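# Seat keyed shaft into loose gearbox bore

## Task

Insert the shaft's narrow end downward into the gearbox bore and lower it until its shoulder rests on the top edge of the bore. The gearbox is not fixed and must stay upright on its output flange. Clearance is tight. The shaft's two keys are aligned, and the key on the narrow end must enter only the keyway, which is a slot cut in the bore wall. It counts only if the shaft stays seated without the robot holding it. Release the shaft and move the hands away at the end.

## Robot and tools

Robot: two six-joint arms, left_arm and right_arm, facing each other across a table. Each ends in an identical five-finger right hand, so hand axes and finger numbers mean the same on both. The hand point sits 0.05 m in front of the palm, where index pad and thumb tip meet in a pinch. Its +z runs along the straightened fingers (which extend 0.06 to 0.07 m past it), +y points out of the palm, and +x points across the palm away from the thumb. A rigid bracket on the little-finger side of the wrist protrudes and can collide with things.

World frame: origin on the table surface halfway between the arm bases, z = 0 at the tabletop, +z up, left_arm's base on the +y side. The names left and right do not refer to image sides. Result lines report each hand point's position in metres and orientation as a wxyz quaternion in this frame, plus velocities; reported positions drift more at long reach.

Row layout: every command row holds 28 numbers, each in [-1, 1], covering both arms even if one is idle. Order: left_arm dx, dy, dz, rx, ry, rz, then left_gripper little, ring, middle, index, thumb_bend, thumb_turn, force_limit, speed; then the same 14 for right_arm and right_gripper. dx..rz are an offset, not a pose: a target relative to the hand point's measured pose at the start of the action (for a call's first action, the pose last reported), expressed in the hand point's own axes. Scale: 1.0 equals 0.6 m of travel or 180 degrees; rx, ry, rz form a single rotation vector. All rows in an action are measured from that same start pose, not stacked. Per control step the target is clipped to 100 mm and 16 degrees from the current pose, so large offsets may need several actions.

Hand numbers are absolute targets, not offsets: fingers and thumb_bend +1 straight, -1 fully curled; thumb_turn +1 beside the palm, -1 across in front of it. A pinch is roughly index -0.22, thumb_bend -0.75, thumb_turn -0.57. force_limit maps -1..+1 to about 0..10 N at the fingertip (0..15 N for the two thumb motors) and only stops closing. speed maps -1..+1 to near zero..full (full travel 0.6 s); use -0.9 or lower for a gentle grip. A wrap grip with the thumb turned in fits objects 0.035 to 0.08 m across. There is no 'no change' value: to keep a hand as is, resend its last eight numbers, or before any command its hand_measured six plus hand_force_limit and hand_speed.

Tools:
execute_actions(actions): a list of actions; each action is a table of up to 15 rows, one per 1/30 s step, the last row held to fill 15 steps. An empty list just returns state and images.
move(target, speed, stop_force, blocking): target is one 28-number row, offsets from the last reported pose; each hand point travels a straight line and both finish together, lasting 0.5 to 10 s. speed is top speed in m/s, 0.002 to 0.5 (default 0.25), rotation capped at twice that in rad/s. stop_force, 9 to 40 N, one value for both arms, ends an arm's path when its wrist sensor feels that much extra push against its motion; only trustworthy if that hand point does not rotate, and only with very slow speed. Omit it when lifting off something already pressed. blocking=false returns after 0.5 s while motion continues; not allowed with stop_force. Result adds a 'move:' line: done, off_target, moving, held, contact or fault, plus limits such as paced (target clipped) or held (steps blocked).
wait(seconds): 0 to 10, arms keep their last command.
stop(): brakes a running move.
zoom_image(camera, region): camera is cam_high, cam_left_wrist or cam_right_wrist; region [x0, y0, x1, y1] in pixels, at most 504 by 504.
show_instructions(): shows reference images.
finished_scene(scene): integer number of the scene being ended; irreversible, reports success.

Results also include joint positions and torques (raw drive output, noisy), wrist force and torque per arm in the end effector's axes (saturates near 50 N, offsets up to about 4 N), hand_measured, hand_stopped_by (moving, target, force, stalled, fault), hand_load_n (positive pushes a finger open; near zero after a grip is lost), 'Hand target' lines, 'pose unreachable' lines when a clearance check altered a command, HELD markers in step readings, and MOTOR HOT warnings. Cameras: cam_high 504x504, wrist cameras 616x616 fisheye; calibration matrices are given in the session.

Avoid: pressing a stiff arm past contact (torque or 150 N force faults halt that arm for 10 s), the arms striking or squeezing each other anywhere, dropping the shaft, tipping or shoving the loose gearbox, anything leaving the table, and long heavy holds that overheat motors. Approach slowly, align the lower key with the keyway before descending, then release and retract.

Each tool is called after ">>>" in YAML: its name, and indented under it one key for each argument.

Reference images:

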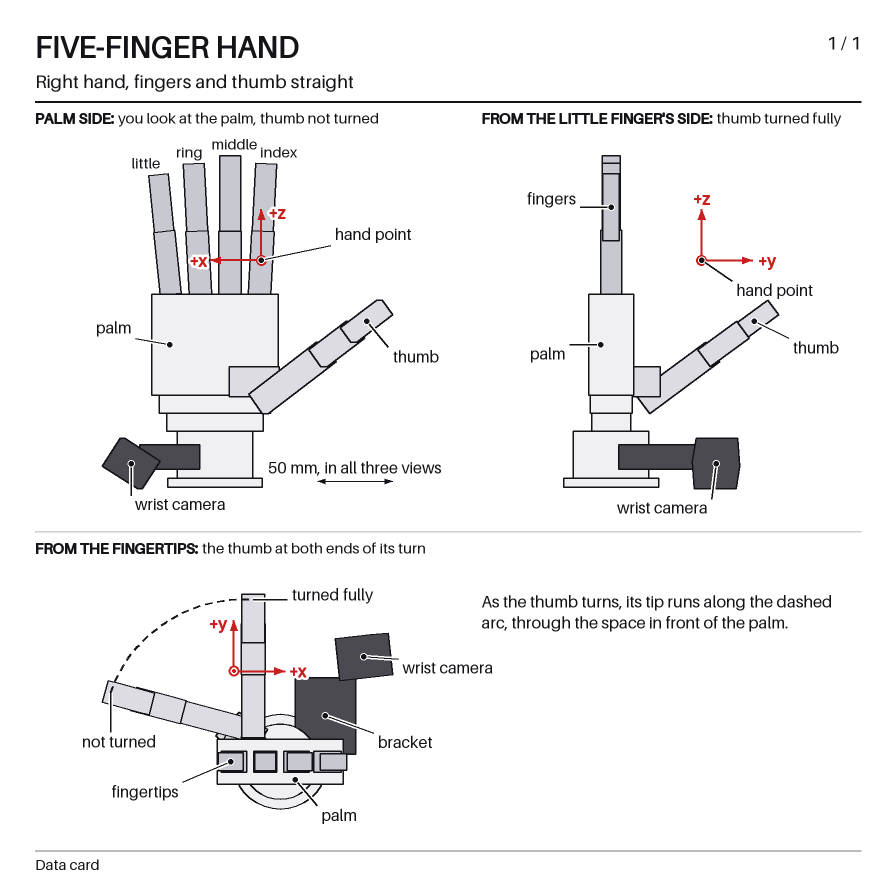

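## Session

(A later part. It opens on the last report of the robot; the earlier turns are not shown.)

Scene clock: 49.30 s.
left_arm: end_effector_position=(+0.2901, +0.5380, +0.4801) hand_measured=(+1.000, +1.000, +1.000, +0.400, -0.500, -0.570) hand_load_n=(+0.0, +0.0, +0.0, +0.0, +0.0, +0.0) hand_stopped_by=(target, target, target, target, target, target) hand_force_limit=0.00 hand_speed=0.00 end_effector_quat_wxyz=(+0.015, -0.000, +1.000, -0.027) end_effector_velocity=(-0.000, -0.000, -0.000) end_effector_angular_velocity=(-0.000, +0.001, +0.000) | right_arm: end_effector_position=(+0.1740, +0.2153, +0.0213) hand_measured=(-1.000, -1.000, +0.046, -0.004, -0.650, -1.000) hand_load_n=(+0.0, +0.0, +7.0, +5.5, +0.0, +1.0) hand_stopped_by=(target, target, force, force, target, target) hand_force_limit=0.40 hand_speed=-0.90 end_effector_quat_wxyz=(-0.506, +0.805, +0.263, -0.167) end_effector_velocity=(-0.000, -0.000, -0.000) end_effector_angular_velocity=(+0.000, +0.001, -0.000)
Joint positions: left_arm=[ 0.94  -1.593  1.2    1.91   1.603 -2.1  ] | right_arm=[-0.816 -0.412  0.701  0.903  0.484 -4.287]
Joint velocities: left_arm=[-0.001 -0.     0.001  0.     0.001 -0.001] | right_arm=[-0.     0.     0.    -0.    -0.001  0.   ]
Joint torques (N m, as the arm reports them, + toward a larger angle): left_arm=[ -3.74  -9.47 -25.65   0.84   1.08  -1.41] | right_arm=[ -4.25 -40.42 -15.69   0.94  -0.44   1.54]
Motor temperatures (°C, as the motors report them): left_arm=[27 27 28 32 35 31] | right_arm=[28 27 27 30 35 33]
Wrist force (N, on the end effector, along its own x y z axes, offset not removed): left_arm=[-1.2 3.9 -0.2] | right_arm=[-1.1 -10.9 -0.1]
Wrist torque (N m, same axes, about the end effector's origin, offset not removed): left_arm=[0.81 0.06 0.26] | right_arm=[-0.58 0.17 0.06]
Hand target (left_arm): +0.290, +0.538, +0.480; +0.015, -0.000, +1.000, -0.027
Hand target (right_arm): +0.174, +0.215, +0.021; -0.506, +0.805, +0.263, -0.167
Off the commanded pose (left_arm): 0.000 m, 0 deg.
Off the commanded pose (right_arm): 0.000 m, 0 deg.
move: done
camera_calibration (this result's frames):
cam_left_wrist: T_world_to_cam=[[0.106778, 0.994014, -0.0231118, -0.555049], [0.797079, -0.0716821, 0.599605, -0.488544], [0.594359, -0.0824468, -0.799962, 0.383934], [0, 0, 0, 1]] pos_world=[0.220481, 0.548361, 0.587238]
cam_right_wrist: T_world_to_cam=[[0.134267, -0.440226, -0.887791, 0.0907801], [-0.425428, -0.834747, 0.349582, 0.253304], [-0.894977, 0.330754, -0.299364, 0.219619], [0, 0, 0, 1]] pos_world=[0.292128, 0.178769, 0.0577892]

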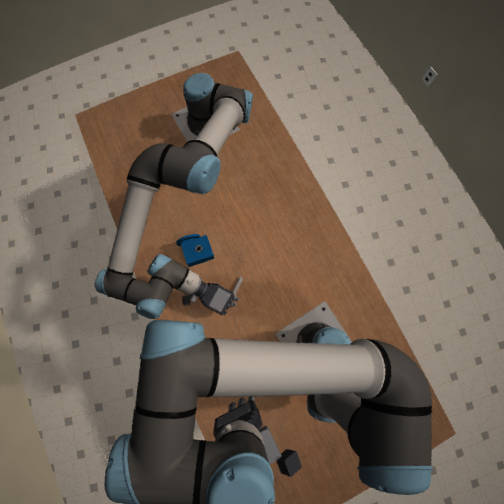

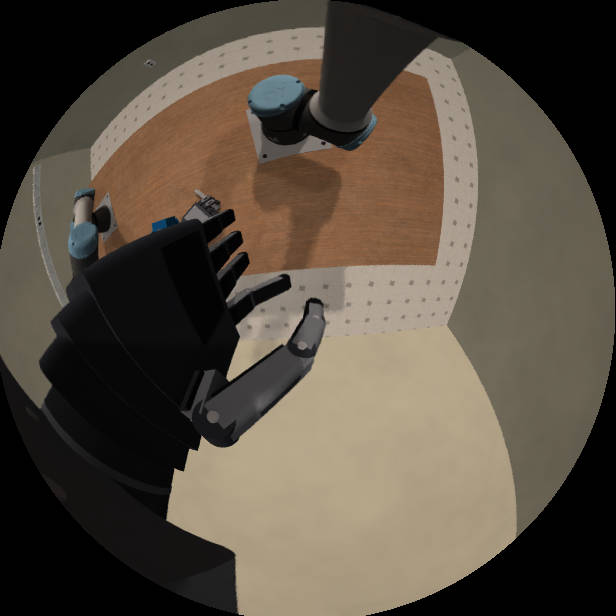

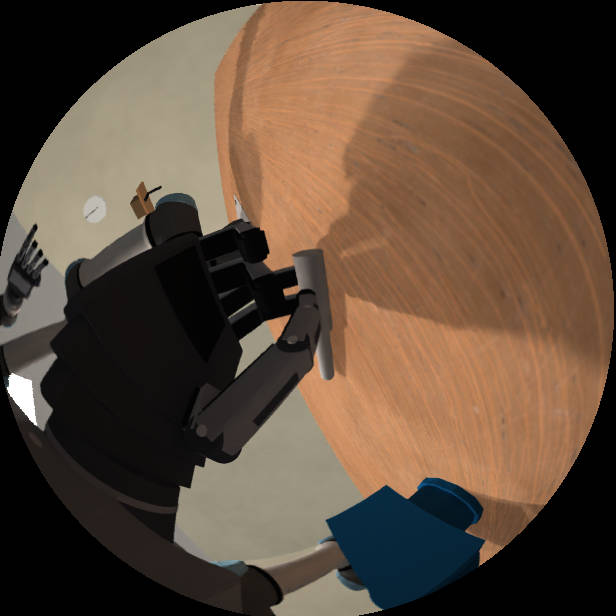

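>>> move:
  target: [0,0,0,0,0,0,1,1,1,0.4,-0.5,-0.57,0,0,0,0,0,0.045,0,0,-1,-1,0.25,0.2,-0.55,-1,0.4,-0.5]
  speed: 0.05

>>> move:
  target: [0,0,0,0,0,0,1,1,1,0.4,-0.5,-0.57,0,0,0,0.0095,0.0,0,0,0,-1,-1,0.25,0.2,-0.55,-1,0.4,-0.5]
  speed: 0.005
  stop_force: 9

>>> move:
  target: [0,0,0,0,0,0,1,1,1,0.4,-0.5,-0.57,0,0,0,0,0,0,0,0,-1,-1,-0.24,-0.24,-0.55,-1,0.4,-0.9]

>>> zoom_image:
  camera: "cam_right_wrist"
  region: [230, 200, 430, 380]

Scene clock: 51.37 s.
left_arm: end_effector_position=(+0.2901, +0.5380, +0.4801) hand_measured=(+1.000, +1.000, +1.000, +0.400, -0.500, -0.570) hand_load_n=(+0.0, +0.0, +0.0, +0.0, +0.0, +0.0) hand_stopped_by=(target, target, target, target, target, target) hand_force_limit=0.00 hand_speed=0.00 end_effector_quat_wxyz=(+0.015, -0.000, +1.000, -0.027) end_effector_velocity=(+0.000, +0.000, -0.000) end_effector_angular_velocity=(+0.001, +0.000, -0.000) | right_arm: end_effector_position=(+0.1740, +0.2153, +0.0213) hand_measured=(-1.000, -1.000, +0.250, +0.200, -0.550, -1.000) hand_load_n=(+0.0, +0.0, +0.0, +0.0, +0.0, +0.0) hand_stopped_by=(target, target, target, target, target, target) hand_force_limit=0.40 hand_speed=-0.50 end_effector_quat_wxyz=(-0.561, +0.767, +0.250, -0.185) end_effector_velocity=(-0.000, -0.000, +0.000) end_effector_angular_velocity=(+0.006, +0.006, -0.003)
Joint positions: left_arm=[ 0.94  -1.593  1.2    1.91   1.603 -2.1  ] | right_arm=[-0.847 -0.425  0.787  0.74   0.345 -4.215]
Joint velocities: left_arm=[-0.     0.     0.     0.    -0.001  0.   ] | right_arm=[-0.002 -0.005  0.011 -0.02  -0.007  0.014]
Joint torques (N m, as the arm reports them, + toward a larger angle): left_arm=[ -3.24  -9.7  -25.31   0.85   1.13  -1.41] | right_arm=[-14.91 -63.28  -9.1    0.69  -4.1    1.67]
Motor temperatures (°C, as the motors report them): left_arm=[27 27 28 32 35 31] | right_arm=[28 27 27 30 35 33]
Wrist force (N, on the end effector, along its own x y z axes, offset not removed): left_arm=[-3.1 3.0 1.9] | right_arm=[-2.2 -1.1 2.4]
Wrist torque (N m, same axes, about the end effector's origin, offset not removed): left_arm=[0.31 0.50 -0.18] | right_arm=[-0.32 0.41 0.08]
Hand target (left_arm): +0.290, +0.538, +0.480; +0.015, -0.000, +1.000, -0.027
Hand target (right_arm): +0.174, +0.215, +0.021; -0.561, +0.767, +0.250, -0.185
Off the commanded pose (left_arm): 0.000 m, 0 deg.
Off the commanded pose (right_arm): 0.000 m, 0 deg.
move: done
camera_calibration (this result's frames):
cam_left_wrist: T_world_to_cam=[[0.106779, 0.994014, -0.023112, -0.555049], [0.797079, -0.071682, 0.599605, -0.488544], [0.594359, -0.0824471, -0.799962, 0.383934], [0, 0, 0, 1]] pos_world=[0.220481, 0.548361, 0.587238]
cam_right_wrist: T_world_to_cam=[[0.0579675, -0.336478, -0.939906, 0.0828322], [-0.398827, -0.8709, 0.287177, 0.257795], [-0.915192, 0.358213, -0.18468, 0.214824], [0, 0, 0, 1]] pos_world=[0.294619, 0.175432, 0.0434955]

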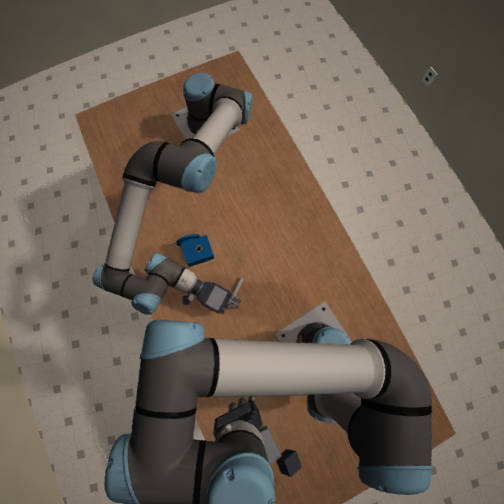

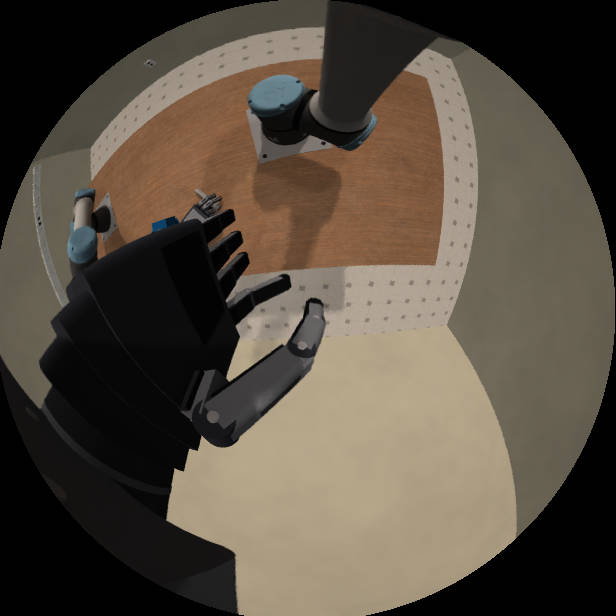

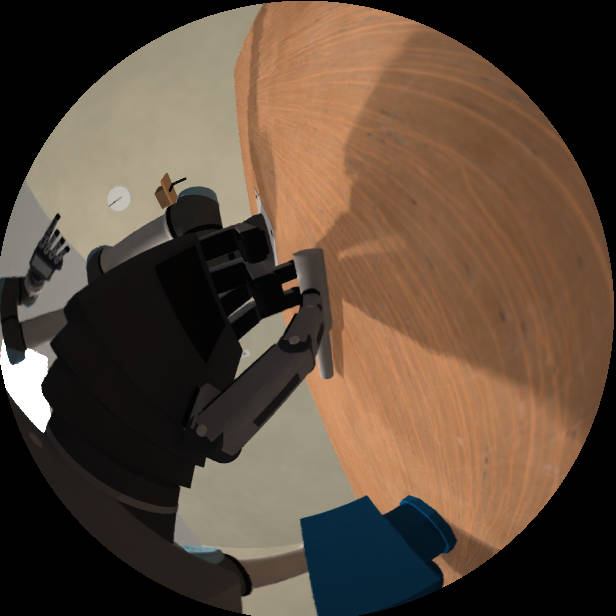

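Scene clock: 52.73 s.
left_arm: end_effector_position=(+0.2901, +0.5380, +0.4801) hand_measured=(+1.000, +1.000, +1.000, +0.400, -0.500, -0.570) hand_load_n=(+0.0, +0.0, +0.0, +0.0, +0.0, +0.0) hand_stopped_by=(target, target, target, target, target, target) hand_force_limit=0.00 hand_speed=0.00 end_effector_quat_wxyz=(+0.015, -0.000, +1.000, -0.027) end_effector_velocity=(-0.000, -0.000, -0.000) end_effector_angular_velocity=(+0.000, +0.000, -0.000) | right_arm: end_effector_position=(+0.1750, +0.2139, +0.0159) hand_measured=(-1.000, -1.000, +0.250, +0.200, -0.550, -1.000) hand_load_n=(+0.0, +0.0, +0.0, +0.0, +0.0, +0.0) hand_stopped_by=(target, target, target, target, target, target) hand_force_limit=0.40 hand_speed=-0.50 end_effector_quat_wxyz=(-0.561, +0.767, +0.250, -0.185) end_effector_velocity=(+0.000, -0.000, -0.001) end_effector_angular_velocity=(-0.000, -0.000, -0.000)
Joint positions: left_arm=[ 0.94  -1.593  1.2    1.91   1.603 -2.1  ] | right_arm=[-0.849 -0.419  0.791  0.736  0.344 -4.221]
Joint velocities: left_arm=[-0.001 -0.001  0.001  0.    -0.    -0.001] | right_arm=[-0.     0.001  0.    -0.     0.001 -0.001]
Joint torques (N m, as the arm reports them, + toward a larger angle): left_arm=[ -3.53  -9.93 -25.59   0.91   1.09  -1.4 ] | right_arm=[-14.69 -44.83  -8.78   0.64  -3.94  -1.5 ]
Motor temperatures (°C, as the motors report them): left_arm=[27 27 28 32 35 31] | right_arm=[28 27 27 30 35 33]
Wrist force (N, on the end effector, along its own x y z axes, offset not removed): left_arm=[-3.0 0.7 -0.4] | right_arm=[-0.1 -2.3 2.3]
Wrist torque (N m, same axes, about the end effector's origin, offset not removed): left_arm=[0.13 0.55 -0.18] | right_arm=[-0.52 0.02 0.03]
Hand target (left_arm): +0.290, +0.538, +0.480; +0.015, -0.000, +1.000, -0.027
Hand target (right_arm): +0.175, +0.214, +0.016; -0.561, +0.767, +0.250, -0.185
Off the commanded pose (left_arm): 0.000 m, 0 deg.
Off the commanded pose (right_arm): 0.000 m, 0 deg.
move: done
camera_calibration (this result's frames):
cam_left_wrist: T_world_to_cam=[[0.106778, 0.994014, -0.0231116, -0.55505], [0.797079, -0.0716821, 0.599605, -0.488544], [0.594359, -0.0824467, -0.799962, 0.383934], [0, 0, 0, 1]] pos_world=[0.220481, 0.548361, 0.587238]
cam_right_wrist: T_world_to_cam=[[0.0579624, -0.336475, -0.939907, 0.0772476], [-0.398831, -0.870899, 0.287176, 0.258543], [-0.915191, 0.358218, -0.184676, 0.215244], [0, 0, 0, 1]] pos_world=[0.295627, 0.174053, 0.0381085]

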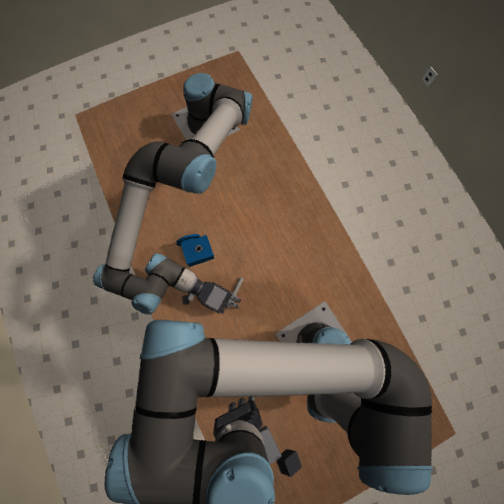

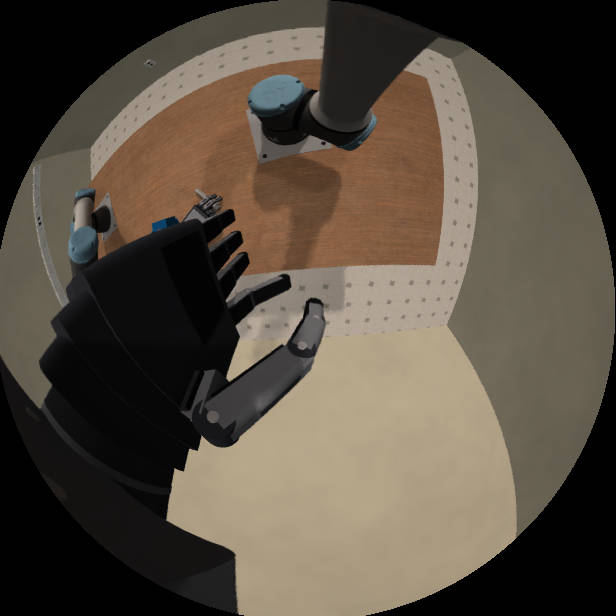

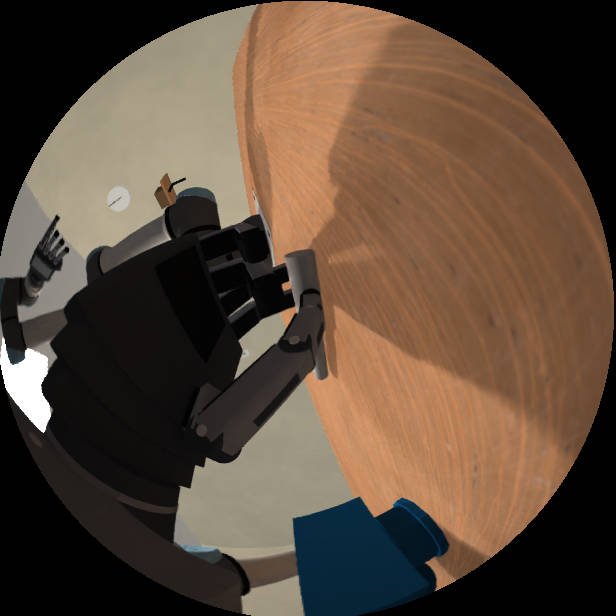

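Scene clock: 54.07 s.
left_arm: end_effector_position=(+0.2901, +0.5380, +0.4801) hand_measured=(+1.000, +1.000, +1.000, +0.400, -0.500, -0.570) hand_load_n=(+0.0, +0.0, +0.0, +0.0, +0.0, +0.0) hand_stopped_by=(target, target, target, target, target, target) hand_force_limit=0.00 hand_speed=0.00 end_effector_quat_wxyz=(+0.015, -0.000, +1.000, -0.027) end_effector_velocity=(-0.000, -0.000, +0.000) end_effector_angular_velocity=(+0.000, +0.001, -0.001) | right_arm: end_effector_position=(+0.1750, +0.2139, +0.0159) hand_measured=(-1.000, -1.000, +0.098, +0.020, -0.548, -1.000) hand_load_n=(+0.0, +0.0, +6.5, +8.0, +1.5, -1.5) hand_stopped_by=(target, target, force, force, target, target) hand_force_limit=0.40 hand_speed=-0.90 end_effector_quat_wxyz=(-0.561, +0.767, +0.250, -0.185) end_effector_velocity=(-0.000, +0.000, -0.000) end_effector_angular_velocity=(+0.000, -0.000, +0.000)
Joint positions: left_arm=[ 0.94  -1.593  1.2    1.91   1.603 -2.1  ] | right_arm=[-0.849 -0.419  0.791  0.736  0.344 -4.221]
Joint velocities: left_arm=[-0.    -0.    -0.     0.001  0.     0.   ] | right_arm=[ 0.     0.     0.001 -0.001  0.    -0.   ]
Joint torques (N m, as the arm reports them, + toward a larger angle): left_arm=[ -3.83  -9.96 -25.21   0.95   1.06  -1.38] | right_arm=[-11.95 -55.67 -12.99   2.42   1.94   1.56]
Motor temperatures (°C, as the motors report them): left_arm=[27 27 28 32 35 31] | right_arm=[28 27 27 30 35 33]
Wrist force (N, on the end effector, along its own x y z axes, offset not removed): left_arm=[-6.0 0.2 2.7] | right_arm=[-1.0 -12.4 3.3]
Wrist torque (N m, same axes, about the end effector's origin, offset not removed): left_arm=[-0.05 0.72 -0.37] | right_arm=[-0.21 0.09 -0.09]
Hand target (left_arm): +0.290, +0.538, +0.480; +0.015, -0.000, +1.000, -0.027
Hand target (right_arm): +0.175, +0.214, +0.016; -0.561, +0.767, +0.250, -0.185
Off the commanded pose (left_arm): 0.000 m, 0 deg.
Off the commanded pose (right_arm): 0.000 m, 0 deg.
move: done
camera_calibration (this result's frames):
cam_left_wrist: T_world_to_cam=[[0.106779, 0.994014, -0.0231117, -0.55505], [0.797079, -0.0716821, 0.599605, -0.488544], [0.594359, -0.0824468, -0.799962, 0.383934], [0, 0, 0, 1]] pos_world=[0.220481, 0.548361, 0.587238]
cam_right_wrist: T_world_to_cam=[[0.0578912, -0.336421, -0.93993, 0.0772502], [-0.398768, -0.870931, 0.287164, 0.258529], [-0.915223, 0.35819, -0.184573, 0.215242], [0, 0, 0, 1]] pos_world=[0.295616, 0.174052, 0.0380974]

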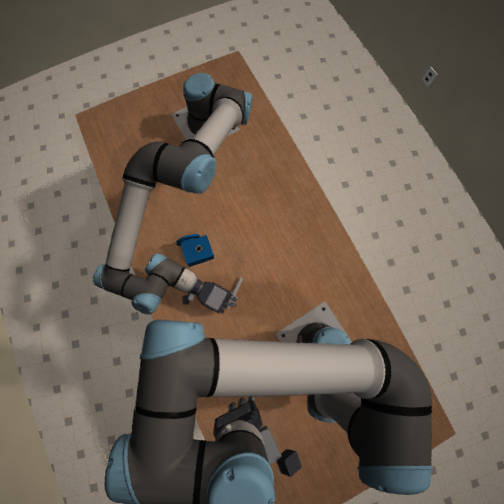

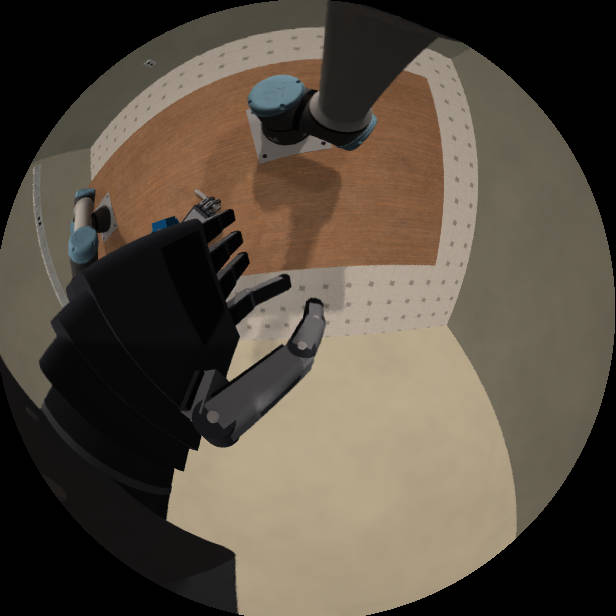

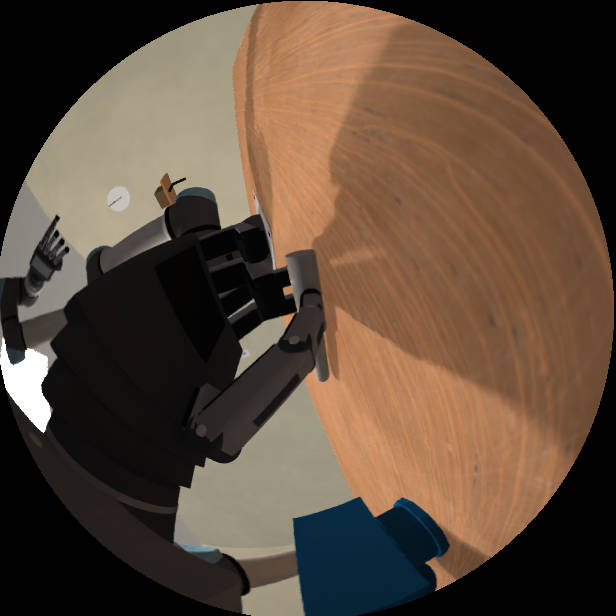

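Region (230, 200, 430, 380) of cam_right_wrist's 616x616 image, scaled by 2.520, with more detail than that image has; it fills the top 454 rows of this view, and the rest is white.

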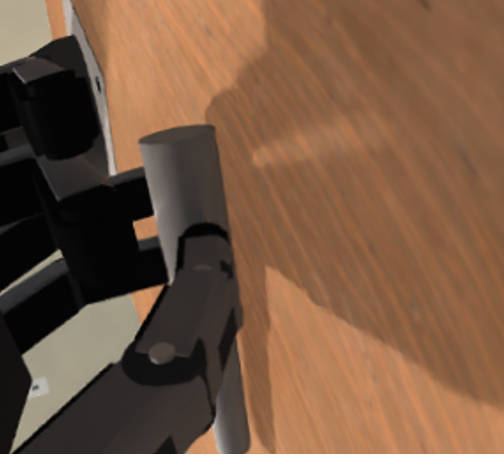

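>>> move:
  target: [0,0,0,0,0,0,1,1,1,0.4,-0.5,-0.57,0,0,0,-0.0025,-0.0008,0,0,0,-1,-1,-0.24,-0.24,-0.55,-1,0.4,-0.9]
  speed: 0.005

>>> move:
  target: [0,0,0,0,0,0,1,1,1,0.4,-0.5,-0.57,0,0,0,0,0,0,0,0,-1,-1,-0.26,-0.26,-0.55,-1,0.6,-0.92]

>>> move:
  target: [0,0,0,0,0,0,1,1,1,0.4,-0.5,-0.57,0,0,0,-0.008,-0.0025,0,0,0,-1,-1,-0.26,-0.26,-0.55,-1,0.6,-0.92]
  speed: 0.005

>>> zoom_image:
  camera: "cam_right_wrist"
  region: [230, 200, 430, 380]

Scene clock: 54.93 s.
left_arm: end_effector_position=(+0.2901, +0.5380, +0.4801) hand_measured=(+1.000, +1.000, +1.000, +0.400, -0.500, -0.570) hand_load_n=(+0.0, +0.0, +0.0, +0.0, +0.0, +0.0) hand_stopped_by=(target, target, target, target, target, target) hand_force_limit=0.00 hand_speed=0.00 end_effector_quat_wxyz=(+0.015, -0.000, +1.000, -0.027) end_effector_velocity=(-0.000, +0.000, +0.000) end_effector_angular_velocity=(-0.001, -0.001, -0.000) | right_arm: end_effector_position=(+0.1750, +0.2139, +0.0174) hand_measured=(-1.000, -1.000, +0.096, +0.020, -0.548, -1.000) hand_load_n=(+0.0, +0.0, +0.0, +6.0, +3.5, -1.0) hand_stopped_by=(target, target, force, force, target, target) hand_force_limit=0.40 hand_speed=-0.90 end_effector_quat_wxyz=(-0.561, +0.767, +0.250, -0.185) end_effector_velocity=(-0.000, -0.000, +0.001) end_effector_angular_velocity=(-0.001, +0.001, -0.000)
Joint positions: left_arm=[ 0.94  -1.593  1.2    1.91   1.603 -2.1  ] | right_arm=[-0.849 -0.421  0.791  0.739  0.344 -4.221]
Joint velocities: left_arm=[ 0.001 -0.001  0.001 -0.     0.001  0.001] | right_arm=[-0.    -0.    -0.     0.002  0.     0.   ]
Joint torques (N m, as the arm reports them, + toward a larger angle): left_arm=[ -3.01 -10.11 -25.74   0.85   1.    -1.42] | right_arm=[-12.35 -62.37 -29.3    3.55  -3.37   1.6 ]
Motor temperatures (°C, as the motors report them): left_arm=[27 27 28 32 35 31] | right_arm=[28 27 27 30 35 33]
Wrist force (N, on the end effector, along its own x y z axes, offset not removed): left_arm=[-2.3 1.5 0.8] | right_arm=[-1.1 0.7 -0.2]
Wrist torque (N m, same axes, about the end effector's origin, offset not removed): left_arm=[0.33 0.41 -0.11] | right_arm=[-0.12 0.31 0.25]
Hand target (left_arm): +0.290, +0.538, +0.480; +0.015, -0.000, +1.000, -0.027
Hand target (right_arm): +0.175, +0.214, +0.017; -0.561, +0.767, +0.250, -0.185
Off the commanded pose (left_arm): 0.000 m, 0 deg.
Off the commanded pose (right_arm): 0.000 m, 0 deg.
move: done
camera_calibration (this result's frames):
cam_left_wrist: T_world_to_cam=[[0.106778, 0.994014, -0.0231117, -0.55505], [0.79708, -0.0716821, 0.599605, -0.488544], [0.594359, -0.0824468, -0.799962, 0.383934], [0, 0, 0, 1]] pos_world=[0.220481, 0.548361, 0.587238]
cam_right_wrist: T_world_to_cam=[[0.0579259, -0.336522, -0.939892, 0.0786799], [-0.398835, -0.870878, 0.287232, 0.258094], [-0.915191, 0.358224, -0.184663, 0.215525], [0, 0, 0, 1]] pos_world=[0.295626, 0.17404, 0.0396174]

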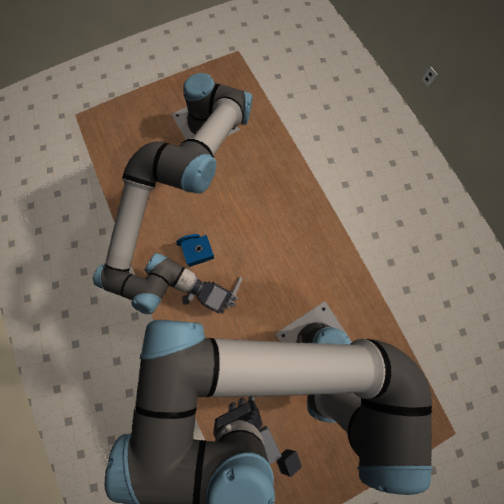

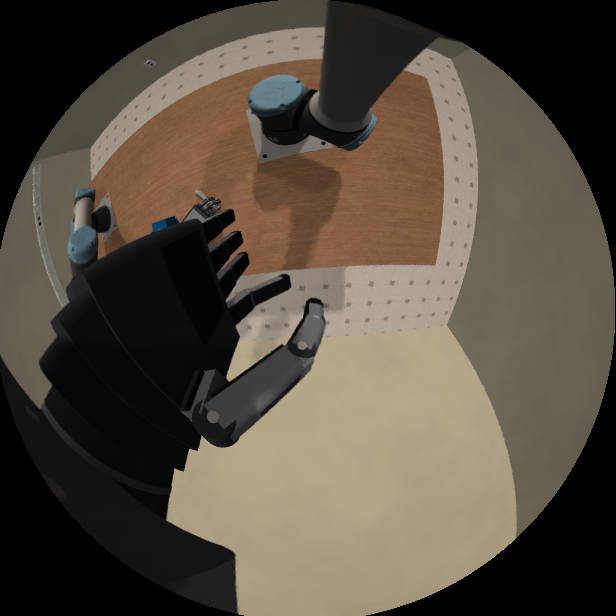

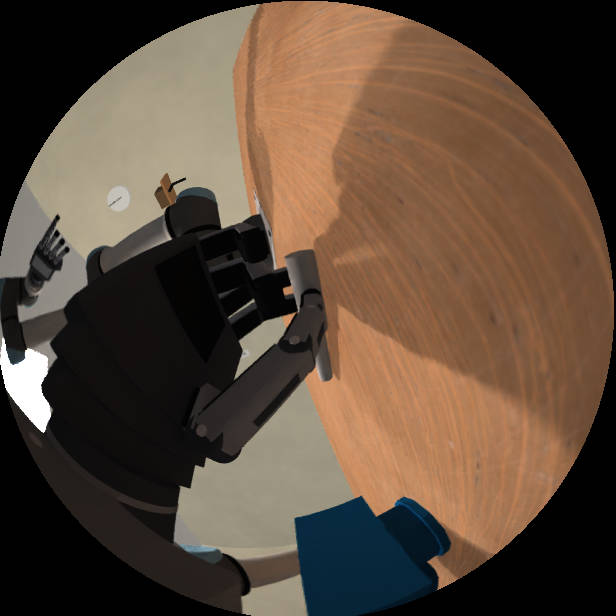

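Scene clock: 55.50 s.
left_arm: end_effector_position=(+0.2901, +0.5380, +0.4801) hand_measured=(+1.000, +1.000, +1.000, +0.400, -0.500, -0.570) hand_load_n=(+0.0, +0.0, +0.0, +0.0, +0.0, +0.0) hand_stopped_by=(target, target, target, target, target, target) hand_force_limit=0.00 hand_speed=0.00 end_effector_quat_wxyz=(+0.015, -0.000, +1.000, -0.027) end_effector_velocity=(-0.000, +0.001, +0.000) end_effector_angular_velocity=(+0.001, -0.001, -0.001) | right_arm: end_effector_position=(+0.1750, +0.2139, +0.0174) hand_measured=(-1.000, -1.000, +0.056, +0.014, -0.546, -1.000) hand_load_n=(+0.0, +0.0, +7.5, +7.0, +7.5, +1.5) hand_stopped_by=(target, target, force, force, target, target) hand_force_limit=0.60 hand_speed=-0.92 end_effector_quat_wxyz=(-0.561, +0.767, +0.250, -0.185) end_effector_velocity=(+0.000, -0.000, -0.000) end_effector_angular_velocity=(-0.001, +0.000, -0.001)
Joint positions: left_arm=[ 0.94  -1.593  1.2    1.91   1.603 -2.1  ] | right_arm=[-0.849 -0.421  0.791  0.739  0.344 -4.221]
Joint velocities: left_arm=[ 0.    -0.001  0.001  0.    -0.001  0.002] | right_arm=[-0.    -0.     0.001  0.001  0.001  0.   ]
Joint torques (N m, as the arm reports them, + toward a larger angle): left_arm=[ -3.24 -10.   -25.79   0.88   1.15  -1.33] | right_arm=[-12.62 -59.43 -27.85   2.34  -3.8    1.43]
Motor temperatures (°C, as the motors report them): left_arm=[27 27 28 32 35 31] | right_arm=[28 27 27 30 35 33]
Wrist force (N, on the end effector, along its own x y z axes, offset not removed): left_arm=[-5.4 -2.5 1.8] | right_arm=[-0.8 0.1 2.7]
Wrist torque (N m, same axes, about the end effector's origin, offset not removed): left_arm=[-0.52 0.69 -0.33] | right_arm=[-0.45 -0.06 0.21]
Hand target (left_arm): +0.290, +0.538, +0.480; +0.015, -0.000, +1.000, -0.027
Hand target (right_arm): +0.175, +0.214, +0.017; -0.561, +0.767, +0.250, -0.185
Off the commanded pose (left_arm): 0.000 m, 0 deg.
Off the commanded pose (right_arm): 0.000 m, 0 deg.
move: done
camera_calibration (this result's frames):
cam_left_wrist: T_world_to_cam=[[0.106779, 0.994014, -0.0231118, -0.555049], [0.797079, -0.0716821, 0.599605, -0.488544], [0.594359, -0.0824469, -0.799962, 0.383934], [0, 0, 0, 1]] pos_world=[0.220481, 0.548361, 0.587238]
cam_right_wrist: T_world_to_cam=[[0.0579288, -0.336519, -0.939893, 0.0786951], [-0.398836, -0.870879, 0.287227, 0.258091], [-0.915191, 0.358225, -0.184665, 0.215529], [0, 0, 0, 1]] pos_world=[0.295627, 0.174041, 0.0396346]

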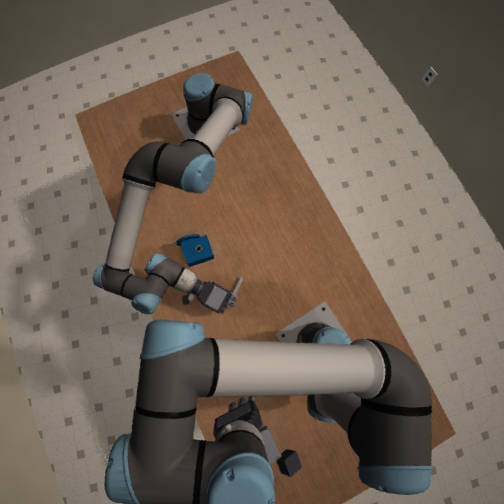

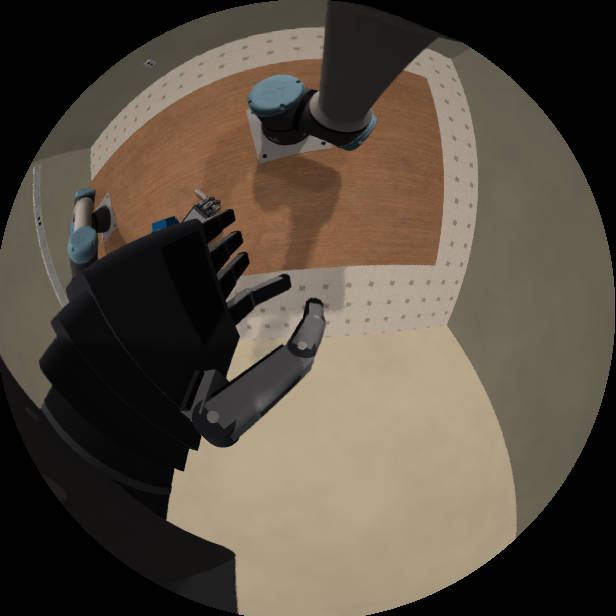

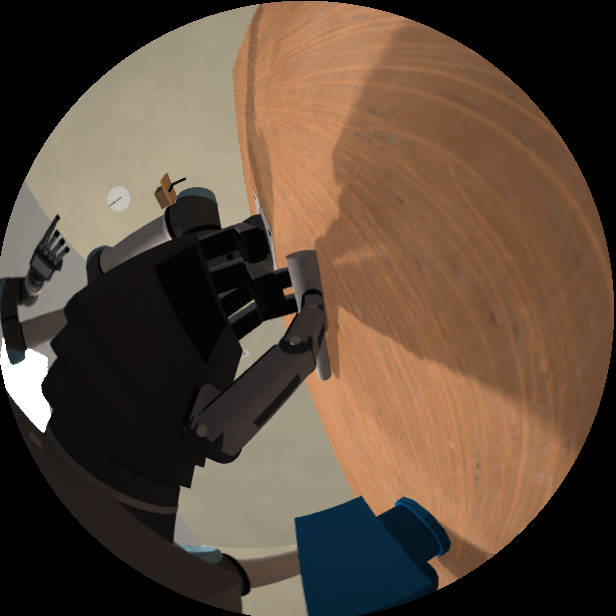

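Scene clock: 56.73 s.
left_arm: end_effector_position=(+0.2901, +0.5380, +0.4801) hand_measured=(+1.000, +1.000, +1.000, +0.400, -0.500, -0.570) hand_load_n=(+0.0, +0.0, +0.0, +0.0, +0.0, +0.0) hand_stopped_by=(target, target, target, target, target, target) hand_force_limit=0.00 hand_speed=0.00 end_effector_quat_wxyz=(+0.015, -0.000, +1.000, -0.027) end_effector_velocity=(-0.000, -0.000, -0.000) end_effector_angular_velocity=(+0.000, +0.002, +0.001) | right_arm: end_effector_position=(+0.1750, +0.2139, +0.0224) hand_measured=(-1.000, -1.000, +0.056, +0.014, -0.546, -1.000) hand_load_n=(+0.0, +0.0, +6.5, +6.5, +7.0, +1.0) hand_stopped_by=(target, target, force, force, target, target) hand_force_limit=0.60 hand_speed=-0.92 end_effector_quat_wxyz=(-0.561, +0.767, +0.250, -0.185) end_effector_velocity=(-0.001, +0.000, +0.001) end_effector_angular_velocity=(-0.000, +0.001, +0.001)
Joint positions: left_arm=[ 0.94  -1.593  1.2    1.91   1.603 -2.1  ] | right_arm=[-0.849 -0.427  0.789  0.746  0.344 -4.221]
Joint velocities: left_arm=[ 0.     0.001  0.001  0.001  0.001 -0.   ] | right_arm=[ 0.001 -0.001 -0.     0.002 -0.     0.   ]
Joint torques (N m, as the arm reports them, + toward a larger angle): left_arm=[ -3.28 -10.08 -25.5    0.9    1.02  -1.45] | right_arm=[ -7.95 -63.25 -29.84   3.63  -2.97   1.79]
Motor temperatures (°C, as the motors report them): left_arm=[27 27 28 32 35 31] | right_arm=[28 27 27 30 35 33]
Wrist force (N, on the end effector, along its own x y z axes, offset not removed): left_arm=[-0.7 0.2 0.0] | right_arm=[-1.5 0.9 2.3]
Wrist torque (N m, same axes, about the end effector's origin, offset not removed): left_arm=[0.27 0.16 0.00] | right_arm=[-0.41 0.19 -0.03]
Hand target (left_arm): +0.290, +0.538, +0.480; +0.015, -0.000, +1.000, -0.027
Hand target (right_arm): +0.175, +0.214, +0.022; -0.561, +0.767, +0.250, -0.185
Off the commanded pose (left_arm): 0.000 m, 0 deg.
Off the commanded pose (right_arm): 0.000 m, 0 deg.
move: done
camera_calibration (this result's frames):
cam_left_wrist: T_world_to_cam=[[0.106778, 0.994014, -0.0231117, -0.55505], [0.797079, -0.0716822, 0.599605, -0.488544], [0.594359, -0.0824467, -0.799962, 0.383934], [0, 0, 0, 1]] pos_world=[0.220481, 0.548361, 0.587238]
cam_right_wrist: T_world_to_cam=[[0.0579048, -0.336515, -0.939896, 0.0833868], [-0.398858, -0.870869, 0.287228, 0.256678], [-0.915183, 0.358253, -0.184649, 0.216446], [0, 0, 0, 1]] pos_world=[0.295638, 0.174051, 0.0446165]

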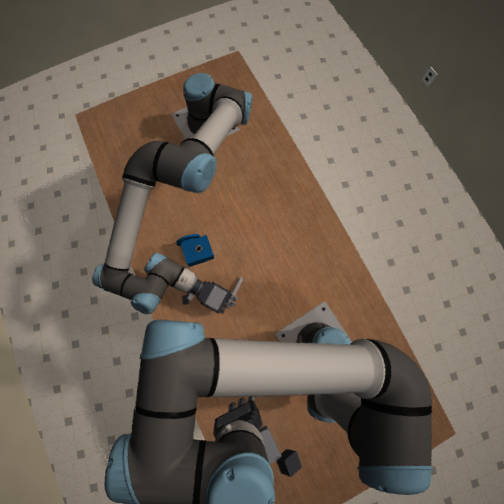

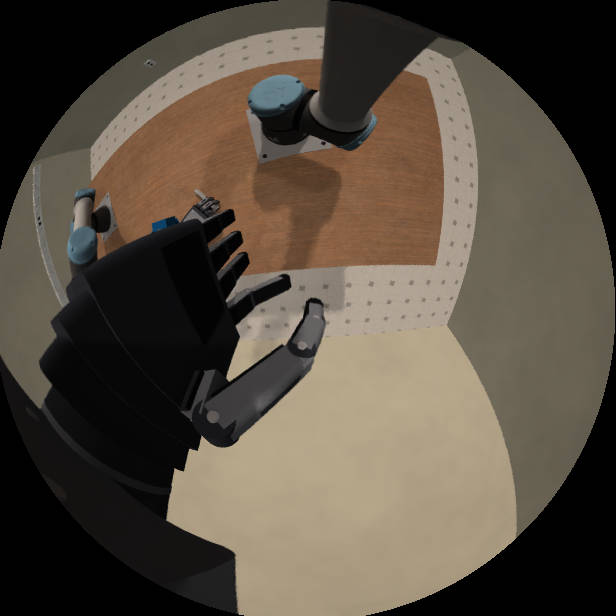

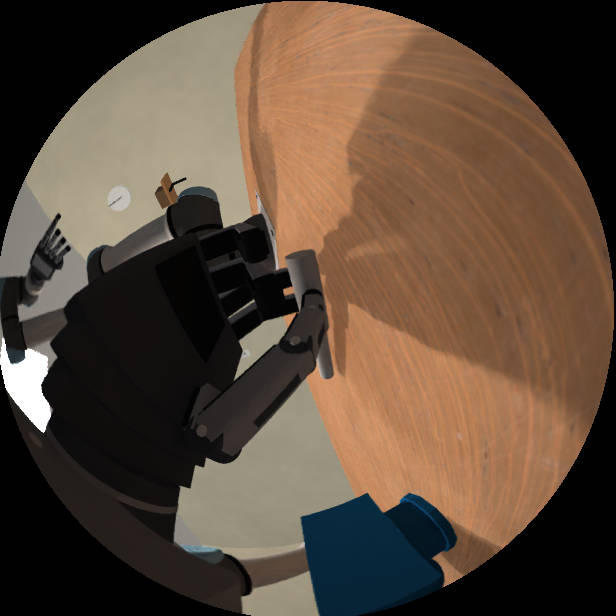

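Region (230, 200, 430, 380) of cam_right_wrist's 616x616 image, scaled by 2.520, with more detail than that image has; it fills the top 454 rows of this view, and the rest is white.

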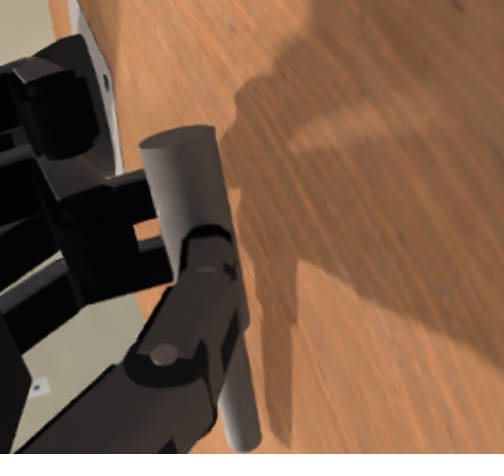

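>>> move:
  target: [0,0,0,0,0,0,1,1,1,0.4,-0.5,-0.57,0,0,0,-0.319,-0.097,0,0,0,-1,-1,-0.28,-0.28,-0.55,-1,0.9,-0.92]
  speed: 0.12

>>> move:
  target: [0,0,0,0,0,0,1,1,1,0.4,-0.5,-0.57,0,0,-0.08,0.0,-0.15,-0.213,0.34,-0.384,-1,-1,-0.28,-0.28,-0.55,-1,0.9,-0.92]
  speed: 0.2

>>> zoom_image:
  camera: "cam_right_wrist"
  region: [230, 220, 480, 470]

Scene clock: 59.53 s.
left_arm: end_effector_position=(+0.2901, +0.5380, +0.4801) hand_measured=(+1.000, +1.000, +1.000, +0.400, -0.500, -0.570) hand_load_n=(+0.0, +0.0, +0.0, +0.0, +0.0, +0.0) hand_stopped_by=(target, target, target, target, target, target) hand_force_limit=0.00 hand_speed=0.00 end_effector_quat_wxyz=(+0.015, -0.000, +1.000, -0.027) end_effector_velocity=(+0.000, -0.000, -0.000) end_effector_angular_velocity=(-0.000, +0.000, -0.001) | right_arm: end_effector_position=(+0.1738, +0.2159, +0.2225) hand_measured=(-1.000, -1.000, -0.256, -0.278, -0.548, -1.000) hand_load_n=(+0.0, +0.0, +9.5, +4.0, +1.5, -4.0) hand_stopped_by=(target, target, force, target, target, target) hand_force_limit=0.90 hand_speed=-0.92 end_effector_quat_wxyz=(-0.561, +0.767, +0.250, -0.185) end_effector_velocity=(-0.001, +0.000, +0.001) end_effector_angular_velocity=(+0.002, +0.002, +0.002)
Joint positions: left_arm=[ 0.94  -1.593  1.2    1.91   1.603 -2.1  ] | right_arm=[-0.846 -0.55   0.509  1.14   0.346 -4.212]
Joint velocities: left_arm=[-0.     0.001  0.001 -0.001  0.     0.   ] | right_arm=[ 0.001  0.     0.    -0.    -0.003  0.   ]
Joint torques (N m, as the arm reports them, + toward a larger angle): left_arm=[ -3.39  -9.6  -25.56   0.93   0.99  -1.47] | right_arm=[ 12.92 -44.18 -30.38   3.53  -4.06  -1.55]
Motor temperatures (°C, as the motors report them): left_arm=[27 27 28 32 35 31] | right_arm=[28 27 27 30 35 33]
Wrist force (N, on the end effector, along its own x y z axes, offset not removed): left_arm=[-2.2 3.0 0.1] | right_arm=[-2.3 -1.9 -0.1]
Wrist torque (N m, same axes, about the end effector's origin, offset not removed): left_arm=[0.49 0.21 -0.01] | right_arm=[-0.33 0.57 0.06]
Hand target (left_arm): +0.290, +0.538, +0.480; +0.015, -0.000, +1.000, -0.027
Hand target (right_arm): +0.174, +0.216, +0.222; -0.561, +0.767, +0.250, -0.185
Off the commanded pose (left_arm): 0.000 m, 0 deg.
Off the commanded pose (right_arm): 0.001 m, 0 deg.
move: done
camera_calibration (this result's frames):
cam_left_wrist: T_world_to_cam=[[0.106779, 0.994014, -0.0231118, -0.555049], [0.79708, -0.0716821, 0.599605, -0.488544], [0.594359, -0.0824468, -0.799962, 0.383934], [0, 0, 0, 1]] pos_world=[0.220481, 0.548361, 0.587238]
cam_right_wrist: T_world_to_cam=[[0.0579183, -0.336533, -0.939889, 0.272165], [-0.39887, -0.87086, 0.287238, 0.200484], [-0.915177, 0.358257, -0.184672, 0.251539], [0, 0, 0, 1]] pos_world=[0.294406, 0.17607, 0.24467]

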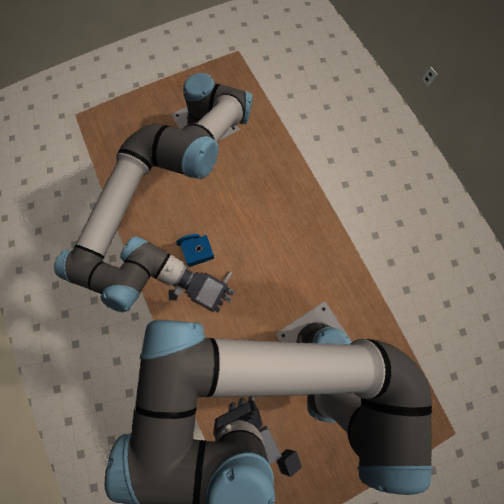

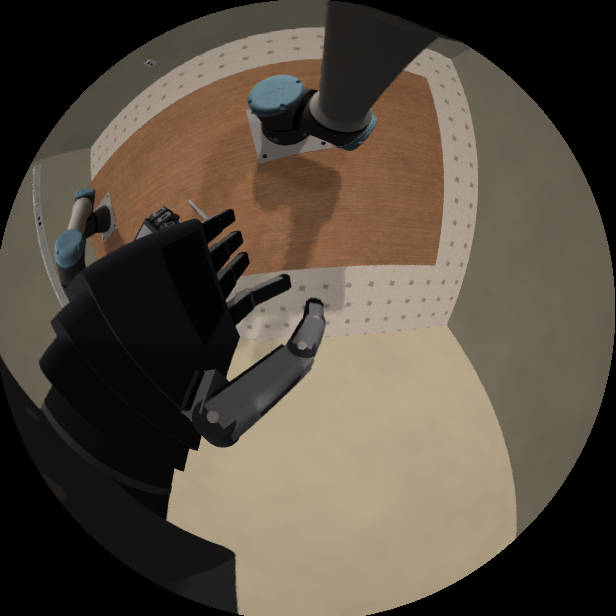

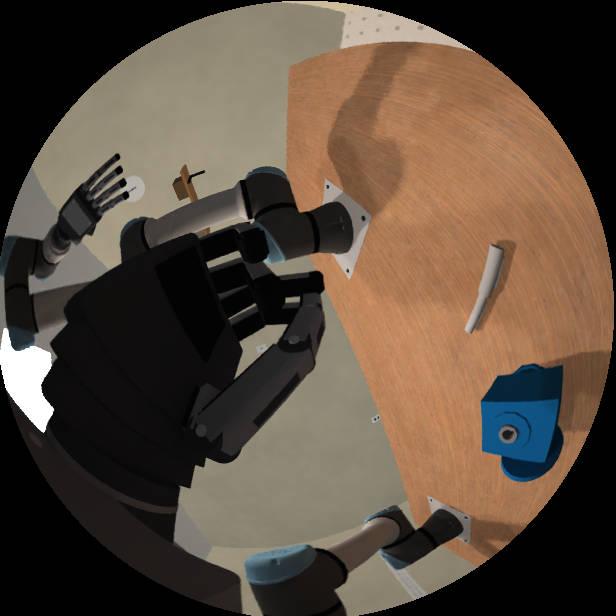

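Scene clock: 64.33 s.
left_arm: end_effector_position=(+0.2901, +0.5380, +0.4801) hand_measured=(+1.000, +1.000, +1.000, +0.400, -0.500, -0.570) hand_load_n=(+0.0, +0.0, +0.0, +0.0, +0.0, +0.0) hand_stopped_by=(target, target, target, target, target, target) hand_force_limit=0.00 hand_speed=0.00 end_effector_quat_wxyz=(+0.015, -0.000, +1.000, -0.027) end_effector_velocity=(-0.000, -0.000, +0.001) end_effector_angular_velocity=(-0.002, -0.002, +0.003) | right_arm: end_effector_position=(+0.1861, +0.1187, +0.2492) hand_measured=(-1.000, -1.000, -0.256, -0.278, -0.548, -1.000) hand_load_n=(+0.0, +0.0, +9.5, +4.0, +1.5, -4.0) hand_stopped_by=(target, target, force, target, target, target) hand_force_limit=0.90 hand_speed=-0.92 end_effector_quat_wxyz=(-0.351, +0.612, +0.359, +0.611) end_effector_velocity=(-0.000, +0.000, -0.000) end_effector_angular_velocity=(+0.004, -0.008, -0.002)
Joint positions: left_arm=[ 0.94  -1.593  1.2    1.91   1.603 -2.1  ] | right_arm=[-0.487 -1.362  1.89  -0.521  1.674 -4.72 ]
Joint velocities: left_arm=[ 0.     0.    -0.002 -0.     0.001 -0.002] | right_arm=[ 0.001  0.002  0.004 -0.013  0.003 -0.006]
Joint torques (N m, as the arm reports them, + toward a larger angle): left_arm=[ -3.04  -9.94 -25.75   0.8    1.08  -1.33] | right_arm=[ 12.28 -17.92 -10.77  -3.04   2.66  -1.63]
Motor temperatures (°C, as the motors report them): left_arm=[27 27 28 32 35 31] | right_arm=[28 27 27 30 35 33]
Wrist force (N, on the end effector, along its own x y z axes, offset not removed): left_arm=[-2.0 1.2 1.2] | right_arm=[-1.5 0.7 1.2]
Wrist torque (N m, same axes, about the end effector's origin, offset not removed): left_arm=[0.24 0.25 0.06] | right_arm=[-0.17 0.50 0.10]
Hand target (left_arm): +0.290, +0.538, +0.480; +0.015, -0.000, +1.000, -0.027
Hand target (right_arm): +0.186, +0.119, +0.249; -0.351, +0.612, +0.359, +0.611
Off the commanded pose (left_arm): 0.000 m, 0 deg.
Off the commanded pose (right_arm): 0.001 m, 0 deg.
move: done
camera_calibration (this result's frames):
cam_left_wrist: T_world_to_cam=[[0.106778, 0.994014, -0.0231116, -0.55505], [0.79708, -0.0716822, 0.599605, -0.488544], [0.594359, -0.0824466, -0.799963, 0.383934], [0, 0, 0, 1]] pos_world=[0.220481, 0.548361, 0.587238]
cam_right_wrist: T_world_to_cam=[[0.855584, -0.498045, -0.141165, -0.0643978], [-0.372796, -0.403596, -0.835544, 0.332537], [0.359164, 0.767504, -0.530979, 0.103151], [0, 0, 0, 1]] pos_world=[0.142018, 0.0229683, 0.323529]

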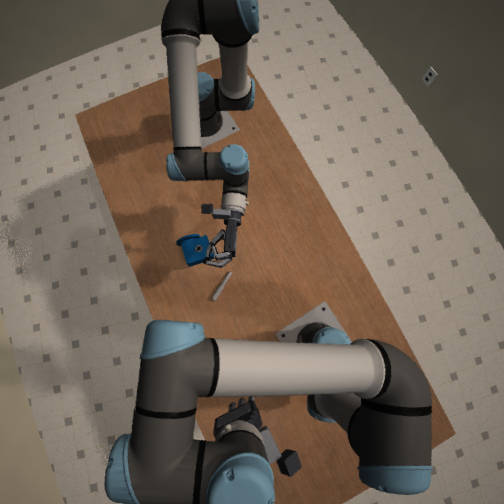

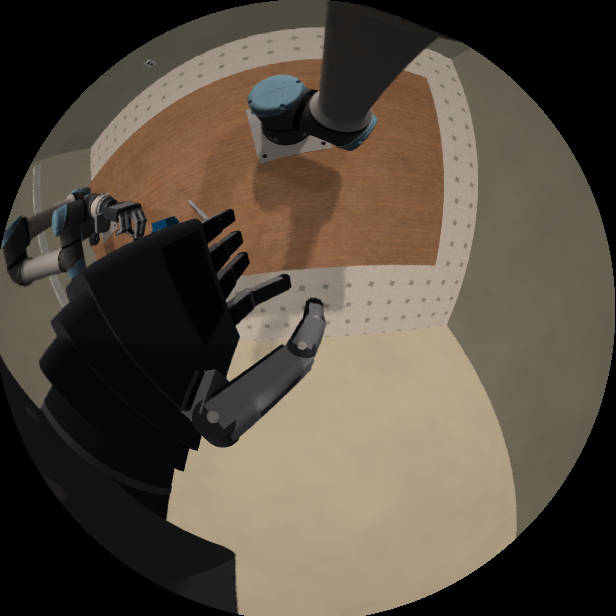

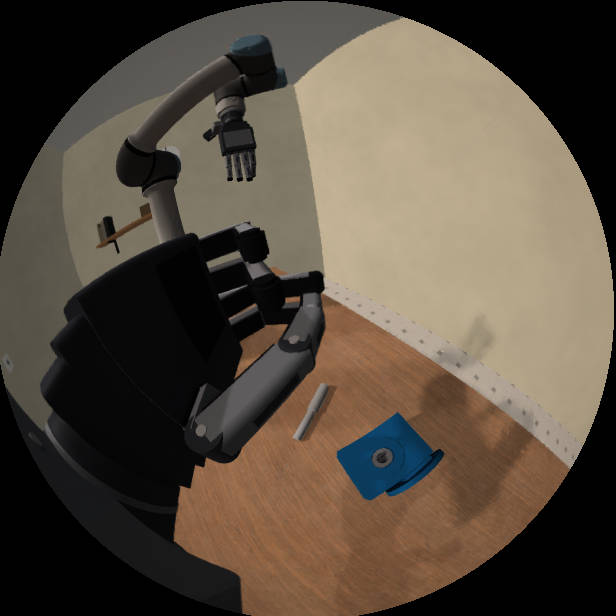

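Region (230, 220, 480, 470) of cam_right_wrist's 616x616 image, scaled by 2.016, with more detail than that image has.

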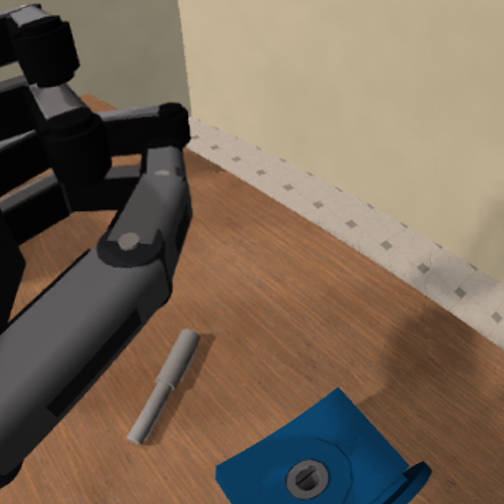

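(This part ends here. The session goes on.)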